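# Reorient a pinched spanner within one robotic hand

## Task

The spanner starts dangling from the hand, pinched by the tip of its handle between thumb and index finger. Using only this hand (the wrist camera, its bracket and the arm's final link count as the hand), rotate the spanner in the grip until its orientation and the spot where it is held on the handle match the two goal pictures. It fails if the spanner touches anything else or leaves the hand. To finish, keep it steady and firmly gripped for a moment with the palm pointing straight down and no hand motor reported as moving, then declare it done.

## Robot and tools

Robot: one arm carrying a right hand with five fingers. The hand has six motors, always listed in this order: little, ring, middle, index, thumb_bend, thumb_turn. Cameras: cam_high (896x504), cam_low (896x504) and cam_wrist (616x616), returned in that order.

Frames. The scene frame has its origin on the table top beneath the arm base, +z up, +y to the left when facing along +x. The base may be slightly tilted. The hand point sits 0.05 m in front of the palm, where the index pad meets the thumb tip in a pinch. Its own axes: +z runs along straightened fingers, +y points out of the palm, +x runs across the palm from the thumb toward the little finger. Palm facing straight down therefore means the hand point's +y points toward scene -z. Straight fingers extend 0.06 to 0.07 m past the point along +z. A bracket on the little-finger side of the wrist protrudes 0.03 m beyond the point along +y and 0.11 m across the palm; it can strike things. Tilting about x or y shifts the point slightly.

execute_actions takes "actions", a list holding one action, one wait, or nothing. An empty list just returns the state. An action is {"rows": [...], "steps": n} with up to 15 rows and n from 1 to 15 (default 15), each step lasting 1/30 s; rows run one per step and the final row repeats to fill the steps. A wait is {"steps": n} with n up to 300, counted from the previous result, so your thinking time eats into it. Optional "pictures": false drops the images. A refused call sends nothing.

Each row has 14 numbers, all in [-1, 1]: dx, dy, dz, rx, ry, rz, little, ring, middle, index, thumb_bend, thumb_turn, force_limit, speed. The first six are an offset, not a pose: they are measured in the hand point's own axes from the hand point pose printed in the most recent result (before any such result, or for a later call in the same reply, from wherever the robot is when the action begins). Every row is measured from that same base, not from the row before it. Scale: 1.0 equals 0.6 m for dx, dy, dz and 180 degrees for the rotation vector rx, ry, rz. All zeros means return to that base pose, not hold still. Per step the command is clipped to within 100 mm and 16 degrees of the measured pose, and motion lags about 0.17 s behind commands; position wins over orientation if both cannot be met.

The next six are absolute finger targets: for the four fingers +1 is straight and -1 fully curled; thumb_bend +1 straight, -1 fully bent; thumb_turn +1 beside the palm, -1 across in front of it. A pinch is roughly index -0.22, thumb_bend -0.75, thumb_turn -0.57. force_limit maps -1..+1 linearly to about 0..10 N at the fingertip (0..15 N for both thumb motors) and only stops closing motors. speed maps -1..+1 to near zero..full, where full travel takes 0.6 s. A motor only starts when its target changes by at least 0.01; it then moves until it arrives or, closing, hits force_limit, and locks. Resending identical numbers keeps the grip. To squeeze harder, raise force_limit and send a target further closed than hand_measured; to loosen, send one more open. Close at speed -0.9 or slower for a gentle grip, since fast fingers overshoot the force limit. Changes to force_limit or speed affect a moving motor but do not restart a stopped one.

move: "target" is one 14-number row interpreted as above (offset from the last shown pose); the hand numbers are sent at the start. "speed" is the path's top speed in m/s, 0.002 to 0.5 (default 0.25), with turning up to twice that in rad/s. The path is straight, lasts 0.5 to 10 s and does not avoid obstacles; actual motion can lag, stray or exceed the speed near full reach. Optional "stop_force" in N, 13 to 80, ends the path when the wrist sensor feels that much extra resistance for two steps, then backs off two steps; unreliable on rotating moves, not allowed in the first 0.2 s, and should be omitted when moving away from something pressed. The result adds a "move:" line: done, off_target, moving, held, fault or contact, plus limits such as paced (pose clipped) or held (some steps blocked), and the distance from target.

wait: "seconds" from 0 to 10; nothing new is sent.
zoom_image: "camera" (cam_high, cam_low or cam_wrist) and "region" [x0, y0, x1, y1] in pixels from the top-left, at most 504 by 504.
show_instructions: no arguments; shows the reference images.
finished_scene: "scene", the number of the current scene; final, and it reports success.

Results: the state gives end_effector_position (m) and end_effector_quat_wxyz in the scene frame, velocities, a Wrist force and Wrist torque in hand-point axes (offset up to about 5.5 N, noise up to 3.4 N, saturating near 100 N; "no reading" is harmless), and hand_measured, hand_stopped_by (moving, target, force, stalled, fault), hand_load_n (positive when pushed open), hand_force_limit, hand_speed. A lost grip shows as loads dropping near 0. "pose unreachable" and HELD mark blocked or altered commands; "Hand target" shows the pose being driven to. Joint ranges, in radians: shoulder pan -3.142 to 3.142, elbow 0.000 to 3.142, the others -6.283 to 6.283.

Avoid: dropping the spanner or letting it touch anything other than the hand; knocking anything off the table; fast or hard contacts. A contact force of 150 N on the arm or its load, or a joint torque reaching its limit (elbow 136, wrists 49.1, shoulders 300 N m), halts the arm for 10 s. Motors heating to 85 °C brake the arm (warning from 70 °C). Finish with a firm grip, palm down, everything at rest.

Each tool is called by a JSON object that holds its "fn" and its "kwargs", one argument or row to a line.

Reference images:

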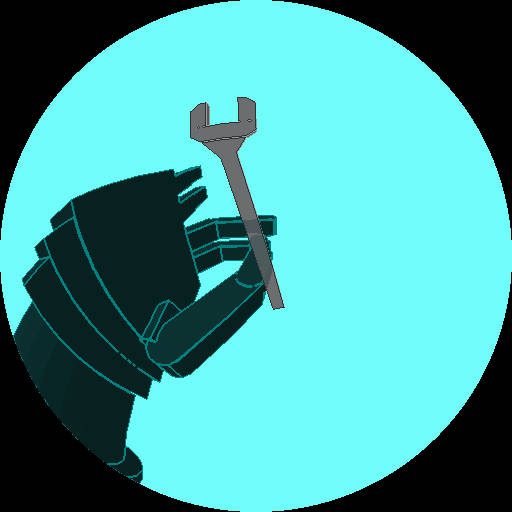

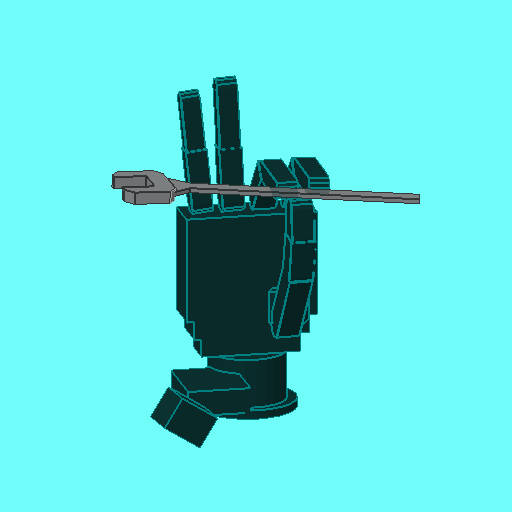

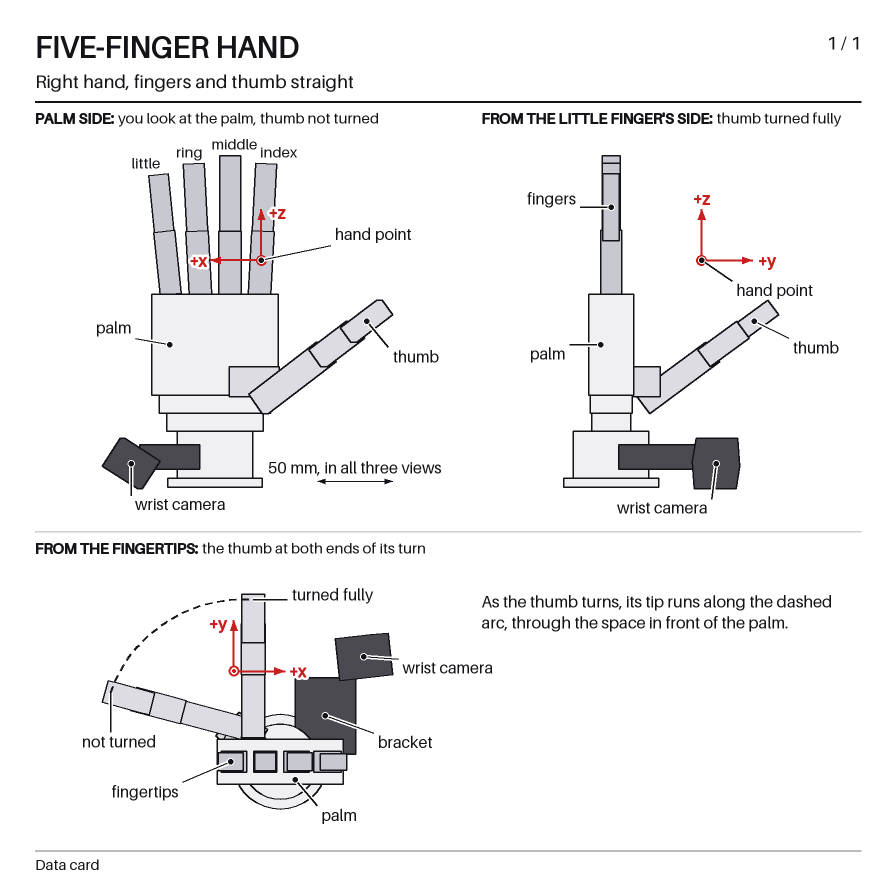

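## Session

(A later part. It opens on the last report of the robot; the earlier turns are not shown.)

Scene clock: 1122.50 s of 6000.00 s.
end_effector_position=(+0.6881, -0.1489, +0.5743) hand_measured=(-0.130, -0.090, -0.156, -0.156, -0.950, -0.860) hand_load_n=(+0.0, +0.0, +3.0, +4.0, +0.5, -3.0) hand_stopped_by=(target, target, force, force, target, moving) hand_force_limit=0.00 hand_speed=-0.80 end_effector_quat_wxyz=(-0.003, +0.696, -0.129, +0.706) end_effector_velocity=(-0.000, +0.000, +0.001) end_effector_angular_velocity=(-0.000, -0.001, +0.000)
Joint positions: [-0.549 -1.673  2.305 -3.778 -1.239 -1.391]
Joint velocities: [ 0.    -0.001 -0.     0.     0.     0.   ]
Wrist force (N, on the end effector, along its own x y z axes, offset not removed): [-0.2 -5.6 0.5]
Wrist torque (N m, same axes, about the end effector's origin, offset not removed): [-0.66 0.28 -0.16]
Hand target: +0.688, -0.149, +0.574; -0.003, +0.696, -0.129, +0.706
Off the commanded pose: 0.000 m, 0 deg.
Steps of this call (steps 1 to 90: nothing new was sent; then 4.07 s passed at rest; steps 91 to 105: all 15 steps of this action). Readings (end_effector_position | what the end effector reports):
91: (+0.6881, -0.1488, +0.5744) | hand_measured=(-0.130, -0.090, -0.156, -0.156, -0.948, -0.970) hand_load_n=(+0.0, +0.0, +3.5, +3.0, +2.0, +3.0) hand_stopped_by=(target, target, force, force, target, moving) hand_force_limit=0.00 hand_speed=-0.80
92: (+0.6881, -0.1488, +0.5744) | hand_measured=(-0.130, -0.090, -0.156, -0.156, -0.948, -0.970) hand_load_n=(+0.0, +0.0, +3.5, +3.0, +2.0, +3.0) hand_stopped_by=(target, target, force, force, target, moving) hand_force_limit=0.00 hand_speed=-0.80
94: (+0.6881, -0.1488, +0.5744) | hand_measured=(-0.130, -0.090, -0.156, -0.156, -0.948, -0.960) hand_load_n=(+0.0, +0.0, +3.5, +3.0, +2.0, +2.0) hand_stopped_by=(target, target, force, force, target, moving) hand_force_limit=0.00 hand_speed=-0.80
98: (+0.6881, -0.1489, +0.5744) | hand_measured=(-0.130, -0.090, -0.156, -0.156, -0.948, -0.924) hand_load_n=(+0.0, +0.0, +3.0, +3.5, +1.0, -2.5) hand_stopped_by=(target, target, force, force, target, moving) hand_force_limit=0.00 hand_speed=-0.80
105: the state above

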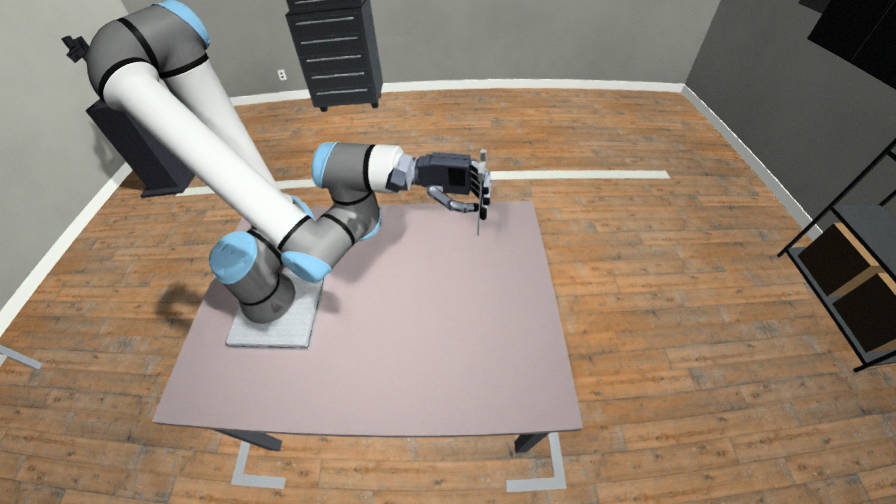

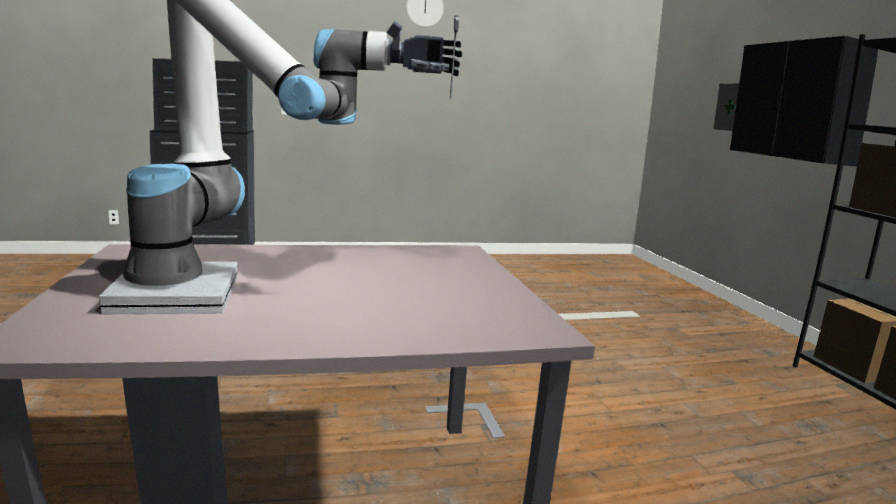

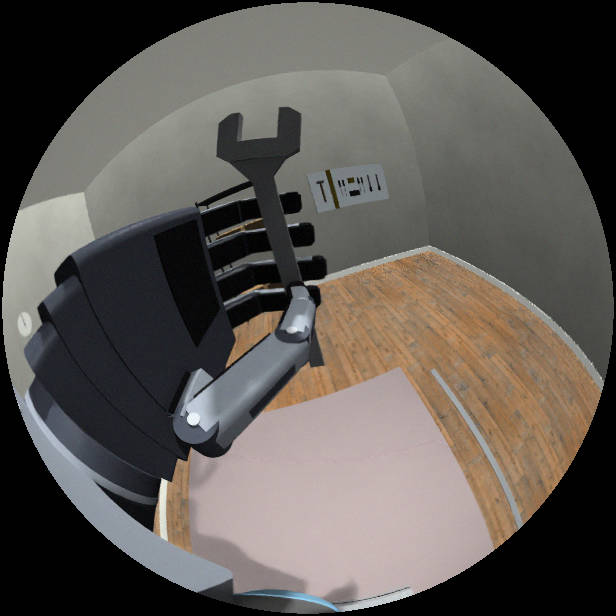

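{"fn": "execute_actions", "kwargs": {
  "actions": [
    {"rows": [[0,0,0,0,0,0,-0.13,-0.09,-0.3,-0.3,-0.95,-0.955,0.0,-0.8]], "steps": 14}
  ],
  "pictures": false
}}

{"fn": "execute_actions", "kwargs": {
  "actions": [
    {"rows": [[0,0,0,0,0,0,-0.13,-0.09,-0.3,-0.3,-0.95,-0.93,0.0,-0.8],[0,0,0,0,0,0,-0.13,-0.09,-0.3,-0.3,-0.95,-0.93,0.0,-0.8],[0,0,0,0,0,0,-0.13,-0.09,-0.3,-0.3,-0.95,-0.93,0.0,-0.8],[0,0,0,0,0,0,-0.13,-0.09,-0.3,-0.3,-0.95,-0.93,0.0,-0.8],[0,0,0,0,0,0,-0.13,-0.09,-0.3,-0.3,-0.95,-0.93,0.0,-0.8],[0,0,0,0,0,0,-0.13,-0.09,-0.3,-0.3,-0.95,-0.93,0.0,-0.8],[0,0,0,0,0,0,-0.13,-0.09,-0.35,-0.35,-0.95,-0.93,0.7,-0.93]], "steps": 15}
  ]
}}

Scene clock: 1199.07 s of 6000.00 s.
end_effector_position=(+0.6881, -0.1488, +0.5743) hand_measured=(-0.130, -0.090, -0.156, -0.156, -0.948, -0.954) hand_load_n=(+0.0, +0.0, +3.5, +3.0, +2.0, +3.0) hand_stopped_by=(target, target, force, force, target, moving) hand_force_limit=0.00 hand_speed=-0.80 end_effector_quat_wxyz=(-0.003, +0.696, -0.129, +0.706) end_effector_velocity=(-0.000, -0.001, +0.000) end_effector_angular_velocity=(-0.002, +0.000, -0.001)
Joint positions: [-0.549 -1.673  2.305 -3.778 -1.239 -1.391]
Joint velocities: [-0.001 -0.     0.     0.     0.001 -0.002]
Wrist force (N, on the end effector, along its own x y z axes, offset not removed): [-2.0 -2.1 -0.8]
Wrist torque (N m, same axes, about the end effector's origin, offset not removed): [0.03 0.76 -0.11]
Hand target: +0.688, -0.149, +0.574; -0.003, +0.696, -0.129, +0.706
Off the commanded pose: 0.000 m, 0 deg.
Steps of this call (steps 1 to 90: nothing new was sent; then 73.10 s passed at rest; steps 91 to 104: all 14 steps of this action). Readings (end_effector_position | what the end effector reports):
91: (+0.6881, -0.1488, +0.5743) | hand_measured=(-0.130, -0.090, -0.156, -0.156, -0.950, -0.860) hand_load_n=(+0.0, +0.0, +3.0, +4.0, +0.5, -3.0) hand_stopped_by=(target, target, force, force, target, moving) hand_force_limit=0.00 hand_speed=-0.80
92: (+0.6881, -0.1488, +0.5743) | hand_measured=(-0.130, -0.090, -0.156, -0.156, -0.950, -0.860) hand_load_n=(+0.0, +0.0, +3.0, +4.0, +0.5, -3.0) hand_stopped_by=(target, target, force, force, target, moving) hand_force_limit=0.00 hand_speed=-0.80
94: (+0.6881, -0.1488, +0.5743) | hand_measured=(-0.130, -0.090, -0.156, -0.156, -0.950, -0.870) hand_load_n=(+0.0, +0.0, +3.0, +4.0, +1.0, -1.5) hand_stopped_by=(target, target, force, force, target, moving) hand_force_limit=0.00 hand_speed=-0.80
98: (+0.6881, -0.1488, +0.5743) | hand_measured=(-0.130, -0.090, -0.156, -0.156, -0.950, -0.906) hand_load_n=(+0.0, +0.0, +3.5, +3.0, +1.5, +2.5) hand_stopped_by=(target, target, force, force, target, moving) hand_force_limit=0.00 hand_speed=-0.80
104: the state above

Scene clock: 1199.57 s of 6000.00 s.
end_effector_position=(+0.6881, -0.1488, +0.5743) hand_measured=(-0.130, -0.090, -0.174, -0.172, -0.948, -0.930) hand_load_n=(+0.0, +0.0, +9.0, +8.5, +2.0, +0.0) hand_stopped_by=(target, target, force, force, target, target) hand_force_limit=0.70 hand_speed=-0.93 end_effector_quat_wxyz=(-0.003, +0.696, -0.129, +0.706) end_effector_velocity=(+0.000, -0.001, -0.001) end_effector_angular_velocity=(+0.003, +0.001, -0.001)
Joint positions: [-0.549 -1.673  2.305 -3.778 -1.239 -1.391]
Joint velocities: [-0.001  0.001 -0.     0.    -0.     0.002]
Wrist force (N, on the end effector, along its own x y z axes, offset not removed): [3.7 -1.7 1.0]
Wrist torque (N m, same axes, about the end effector's origin, offset not removed): [-0.17 -0.25 0.40]
Hand target: +0.688, -0.149, +0.574; -0.003, +0.696, -0.129, +0.706
Off the commanded pose: 0.000 m, 0 deg.
Steps of this call (steps 1 to 15: all 15 steps of this action). Readings (end_effector_position | what the end effector reports):
1: (+0.6881, -0.1488, +0.5743) | hand_measured=(-0.130, -0.090, -0.156, -0.156, -0.948, -0.954) hand_load_n=(+0.0, +0.0, +3.5, +3.0, +2.0, +3.0) hand_stopped_by=(target, target, force, force, target, moving) hand_force_limit=0.00 hand_speed=-0.80
2: (+0.6881, -0.1488, +0.5743) | hand_measured=(-0.130, -0.090, -0.156, -0.156, -0.948, -0.946) hand_load_n=(+0.0, +0.0, +3.5, +3.0, +2.0, +2.0) hand_stopped_by=(target, target, force, force, target, moving) hand_force_limit=0.00 hand_speed=-0.80
4: (+0.6881, -0.1488, +0.5743) | hand_measured=(-0.130, -0.090, -0.156, -0.156, -0.948, -0.930) hand_load_n=(+0.0, +0.0, +3.0, +3.5, +1.5, +0.0) hand_stopped_by=(target, target, force, force, target, moving) hand_force_limit=0.00 hand_speed=-0.80
8: (+0.6881, -0.1488, +0.5743) | hand_measured=(-0.130, -0.090, -0.156, -0.156, -0.948, -0.930) hand_load_n=(+0.0, +0.0, +3.0, +3.5, +1.5, +0.0) hand_stopped_by=(target, target, moving, moving, target, target) hand_force_limit=0.70 hand_speed=-0.93
15: the state above

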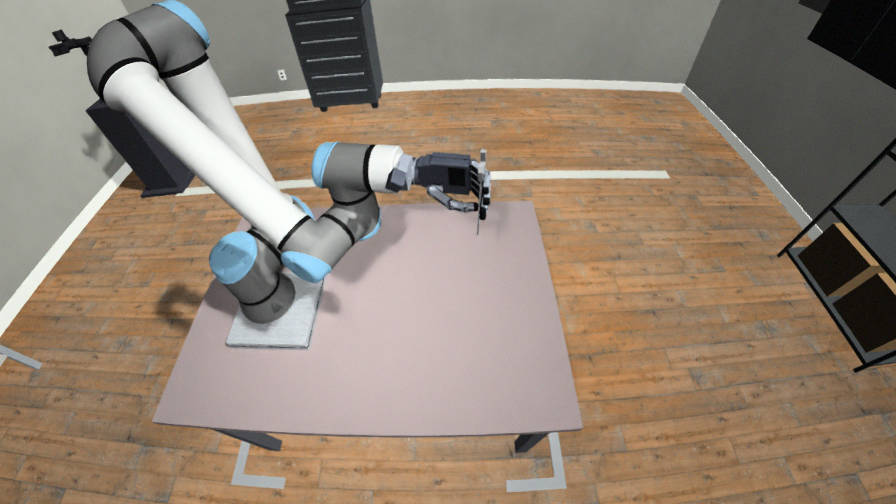

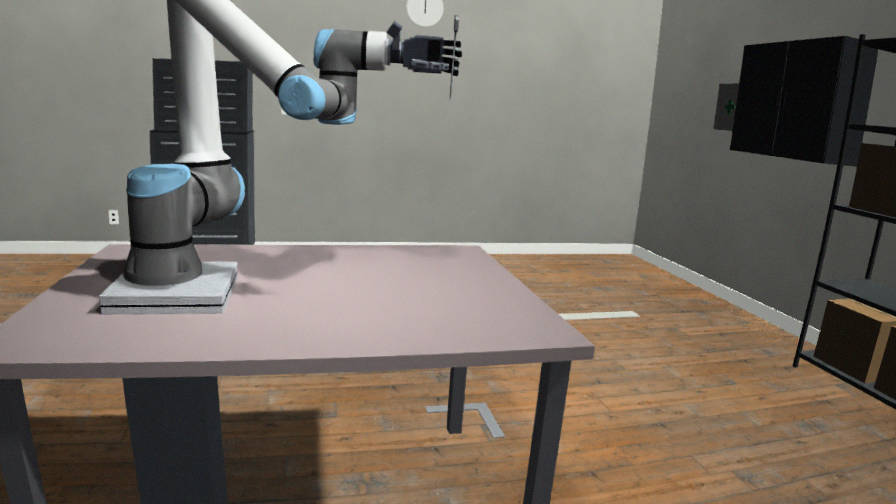

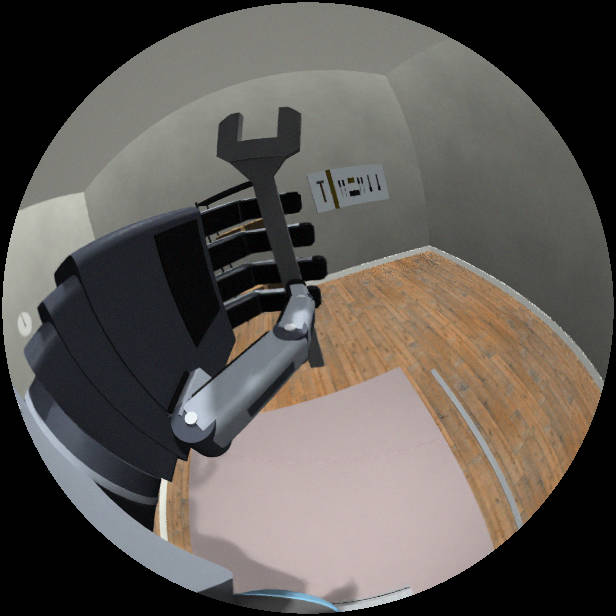

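{"fn": "move", "kwargs": {
  "target": [-0.0575,-0.1306,0,0,0,0.4406,1,1,-0.35,-0.35,-0.95,-0.93,0.7,-0.3],
  "speed": 0.18
}}

{"fn": "zoom_image", "kwargs": {
  "camera": "cam_wrist",
  "region": [180, 90, 400, 400]
}}

Scene clock: 1220.23 s of 6000.00 s.
end_effector_position=(+0.7029, -0.0668, +0.5551) hand_measured=(+1.000, +1.000, -0.174, -0.172, -0.948, -0.930) hand_load_n=(+0.0, +0.0, +9.0, +8.5, +2.0, -0.5) hand_stopped_by=(target, target, force, force, target, target) hand_force_limit=0.70 hand_speed=-0.30 end_effector_quat_wxyz=(+0.453, -0.453, +0.543, -0.542) end_effector_velocity=(+0.000, +0.002, +0.000) end_effector_angular_velocity=(+0.008, -0.003, +0.002)
Joint positions: [-0.551 -1.672  2.306 -3.78  -1.237 -0.008]
Joint velocities: [ 0.001  0.     0.    -0.002  0.     0.009]
Wrist force (N, on the end effector, along its own x y z axes, offset not removed): [1.8 -2.7 3.6]
Wrist torque (N m, same axes, about the end effector's origin, offset not removed): [-0.68 0.04 0.10]
Hand target: +0.703, -0.067, +0.555; +0.453, -0.453, +0.544, -0.542
Off the commanded pose: 0.000 m, 0 deg.
After step 90, 13.43 s passed at rest.
move: done

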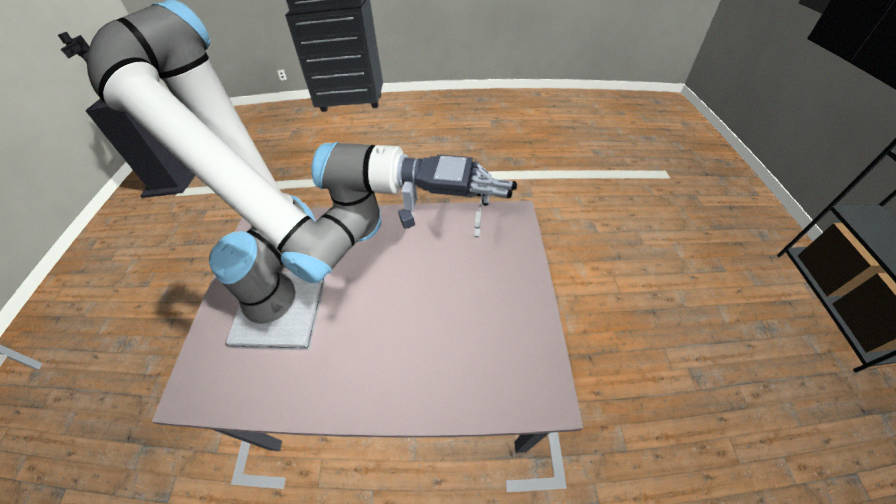

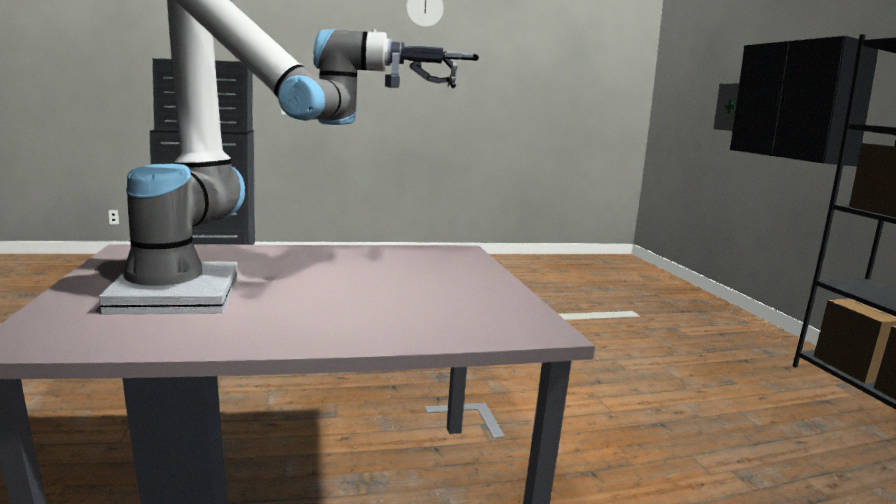

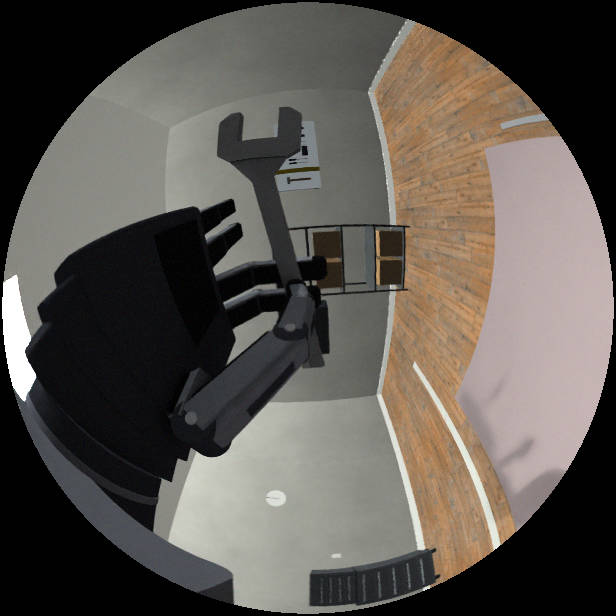

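Region (180, 90, 400, 400) of cam_wrist's 616x616 image, scaled by 1.626, with more detail than that image has; it fills the left 358 columns of this view, and the rest is white.

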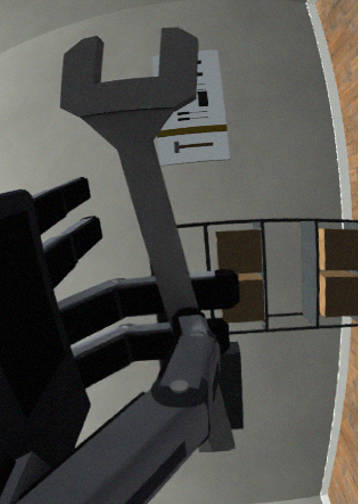

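{"fn": "execute_actions", "kwargs": {
  "actions": [
    {"rows": [[0,0,0,0,0,0,1,1,-0.4,-0.4,-0.95,-0.93,1.0,-0.93]], "steps": 12}
  ],
  "pictures": false
}}

{"fn": "wait", "kwargs": {
  "seconds": 1.5
}}

{"fn": "zoom_image", "kwargs": {
  "camera": "cam_wrist",
  "region": [180, 90, 400, 400]
}}

Scene clock: 1230.37 s of 6000.00 s.
end_effector_position=(+0.7029, -0.0668, +0.5550) hand_measured=(+1.000, +1.000, -0.178, -0.178, -0.948, -0.930) hand_load_n=(+0.0, +0.0, +10.5, +10.0, +2.5, -0.5) hand_stopped_by=(target, target, force, force, target, target) hand_force_limit=1.00 hand_speed=-0.93 end_effector_quat_wxyz=(+0.453, -0.453, +0.543, -0.542) end_effector_velocity=(+0.000, -0.000, -0.000) end_effector_angular_velocity=(-0.000, +0.001, -0.001)
Joint positions: [-0.551 -1.672  2.306 -3.78  -1.237 -0.007]
Joint velocities: [-0.    -0.     0.     0.001 -0.    -0.001]
Wrist force (N, on the end effector, along its own x y z axes, offset not removed): [0.7 1.6 4.5]
Wrist torque (N m, same axes, about the end effector's origin, offset not removed): [0.08 0.24 -0.10]
Hand target: +0.703, -0.067, +0.555; +0.453, -0.453, +0.543, -0.542
Off the commanded pose: 0.000 m, 0 deg.
Steps of this call (steps 1 to 90: nothing new was sent; then 6.73 s passed at rest; steps 91 to 102: all 12 steps of this action). Readings (end_effector_position | what the end effector reports):
91: (+0.7029, -0.0667, +0.5551) | hand_measured=(+1.000, +1.000, -0.174, -0.172, -0.948, -0.930) hand_load_n=(+0.0, +0.0, +9.0, +8.5, +2.0, -0.5) hand_stopped_by=(target, target, moving, moving, target, target) hand_force_limit=1.00 hand_speed=-0.93
92: (+0.7029, -0.0667, +0.5551) | hand_measured=(+1.000, +1.000, -0.174, -0.172, -0.948, -0.930) hand_load_n=(+0.0, +0.0, +9.0, +8.5, +2.0, -0.5) hand_stopped_by=(target, target, moving, moving, target, target) hand_force_limit=1.00 hand_speed=-0.93
94: (+0.7029, -0.0667, +0.5551) | hand_measured=(+1.000, +1.000, -0.176, -0.174, -0.948, -0.930) hand_load_n=(+0.0, +0.0, +10.0, +9.0, +2.5, -0.5) hand_stopped_by=(target, target, moving, moving, target, target) hand_force_limit=1.00 hand_speed=-0.93
98: (+0.7029, -0.0668, +0.5551) | hand_measured=(+1.000, +1.000, -0.178, -0.178, -0.948, -0.930) hand_load_n=(+0.0, +0.0, +10.5, +10.0, +2.5, -0.5) hand_stopped_by=(target, target, force, force, target, target) hand_force_limit=1.00 hand_speed=-0.93
102: the state above

Scene clock: 1231.87 s of 6000.00 s.
end_effector_position=(+0.7029, -0.0668, +0.5551) hand_measured=(+1.000, +1.000, -0.178, -0.178, -0.948, -0.930) hand_load_n=(+0.0, +0.0, +10.5, +10.0, +2.5, -0.5) hand_stopped_by=(target, target, force, force, target, target) hand_force_limit=1.00 hand_speed=-0.93 end_effector_quat_wxyz=(+0.453, -0.453, +0.543, -0.542) end_effector_velocity=(-0.000, +0.000, +0.001) end_effector_angular_velocity=(-0.001, -0.001, +0.000)
Joint positions: [-0.551 -1.672  2.306 -3.78  -1.237 -0.008]
Joint velocities: [ 0.    -0.001 -0.    -0.    -0.    -0.   ]
Wrist force (N, on the end effector, along its own x y z axes, offset not removed): [1.2 1.0 1.1]
Wrist torque (N m, same axes, about the end effector's origin, offset not removed): [0.25 0.20 0.12]
Hand target: +0.703, -0.067, +0.555; +0.453, -0.453, +0.543, -0.542
Off the commanded pose: 0.000 m, 0 deg.
Steps of this call (steps 1 to 45: nothing new was sent). Readings (end_effector_position | what the end effector reports):
1: (+0.7029, -0.0668, +0.5550) | hand_measured=(+1.000, +1.000, -0.178, -0.178, -0.948, -0.930) hand_load_n=(+0.0, +0.0, +10.5, +10.0, +2.5, -0.5) hand_stopped_by=(target, target, force, force, target, target) hand_force_limit=1.00 hand_speed=-0.93
2: (+0.7029, -0.0668, +0.5550) | hand_measured=(+1.000, +1.000, -0.178, -0.178, -0.948, -0.930) hand_load_n=(+0.0, +0.0, +10.5, +10.0, +2.5, -0.5) hand_stopped_by=(target, target, force, force, target, target) hand_force_limit=1.00 hand_speed=-0.93
4: (+0.7029, -0.0668, +0.5550) | hand_measured=(+1.000, +1.000, -0.178, -0.178, -0.948, -0.930) hand_load_n=(+0.0, +0.0, +10.5, +10.0, +2.5, -0.5) hand_stopped_by=(target, target, force, force, target, target) hand_force_limit=1.00 hand_speed=-0.93
8: (+0.7029, -0.0668, +0.5550) | hand_measured=(+1.000, +1.000, -0.178, -0.178, -0.948, -0.930) hand_load_n=(+0.0, +0.0, +10.5, +10.0, +2.5, -0.5) hand_stopped_by=(target, target, force, force, target, target) hand_force_limit=1.00 hand_speed=-0.93
45: the state above

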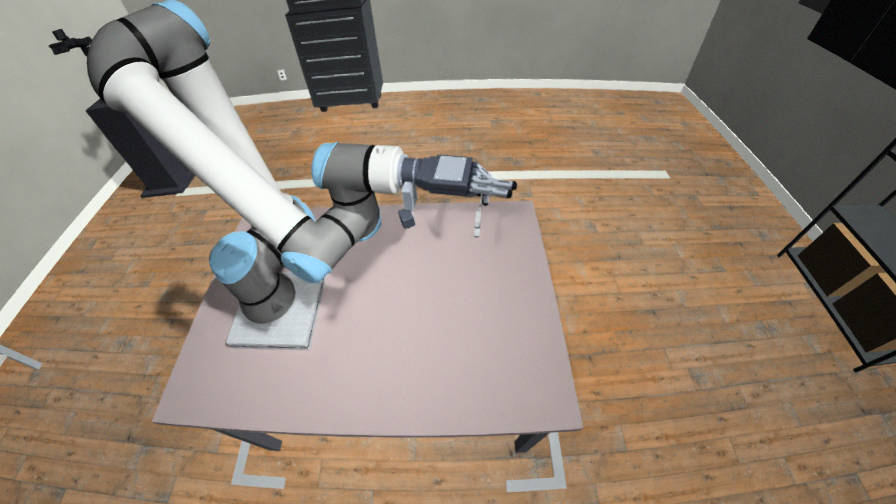

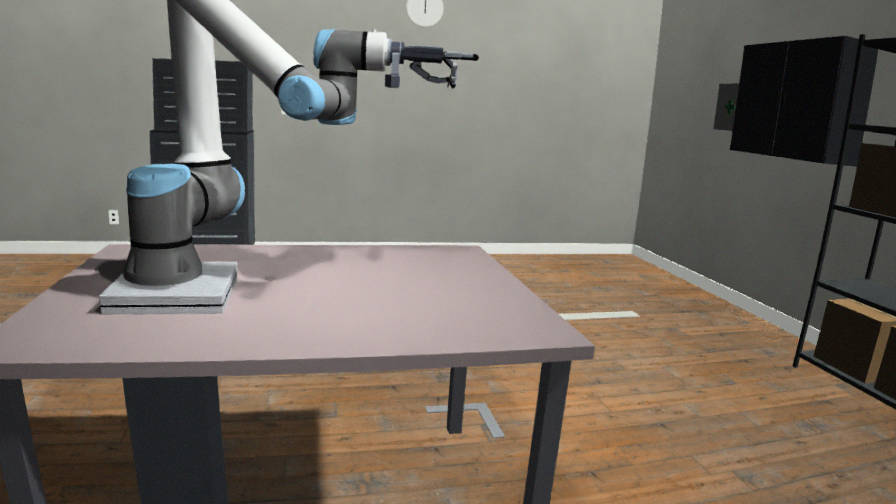

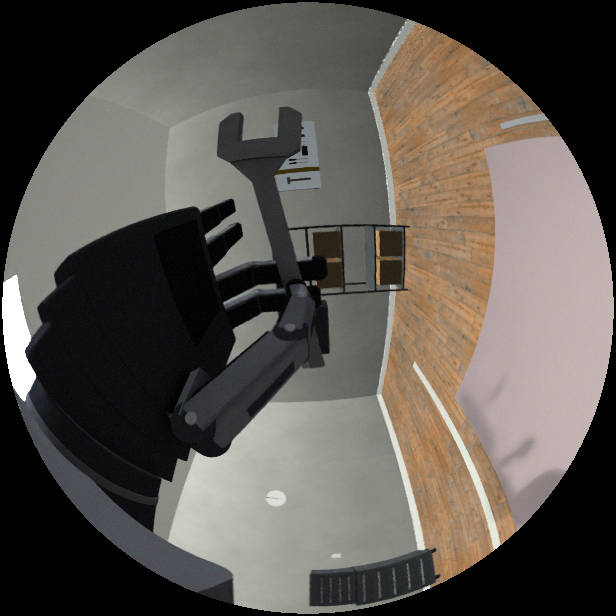

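Region (180, 90, 400, 400) of cam_wrist's 616x616 image, scaled by 1.626, with more detail than that image has; it fills the left 358 columns of this view, and the rest is white.

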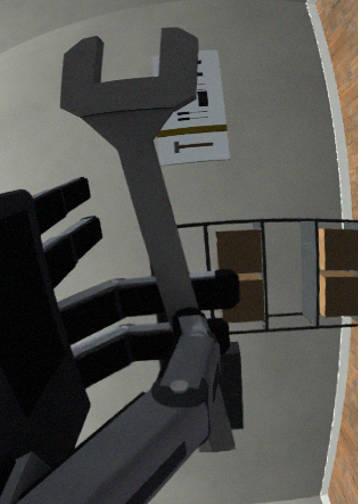

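The spanner is held firmly and still, with the palm facing straight down, and it matches the goal pictures. I'm done with scene 1.

{"fn": "finished_scene", "kwargs": {
  "scene": 1
}}

The scene is finished: the task was done.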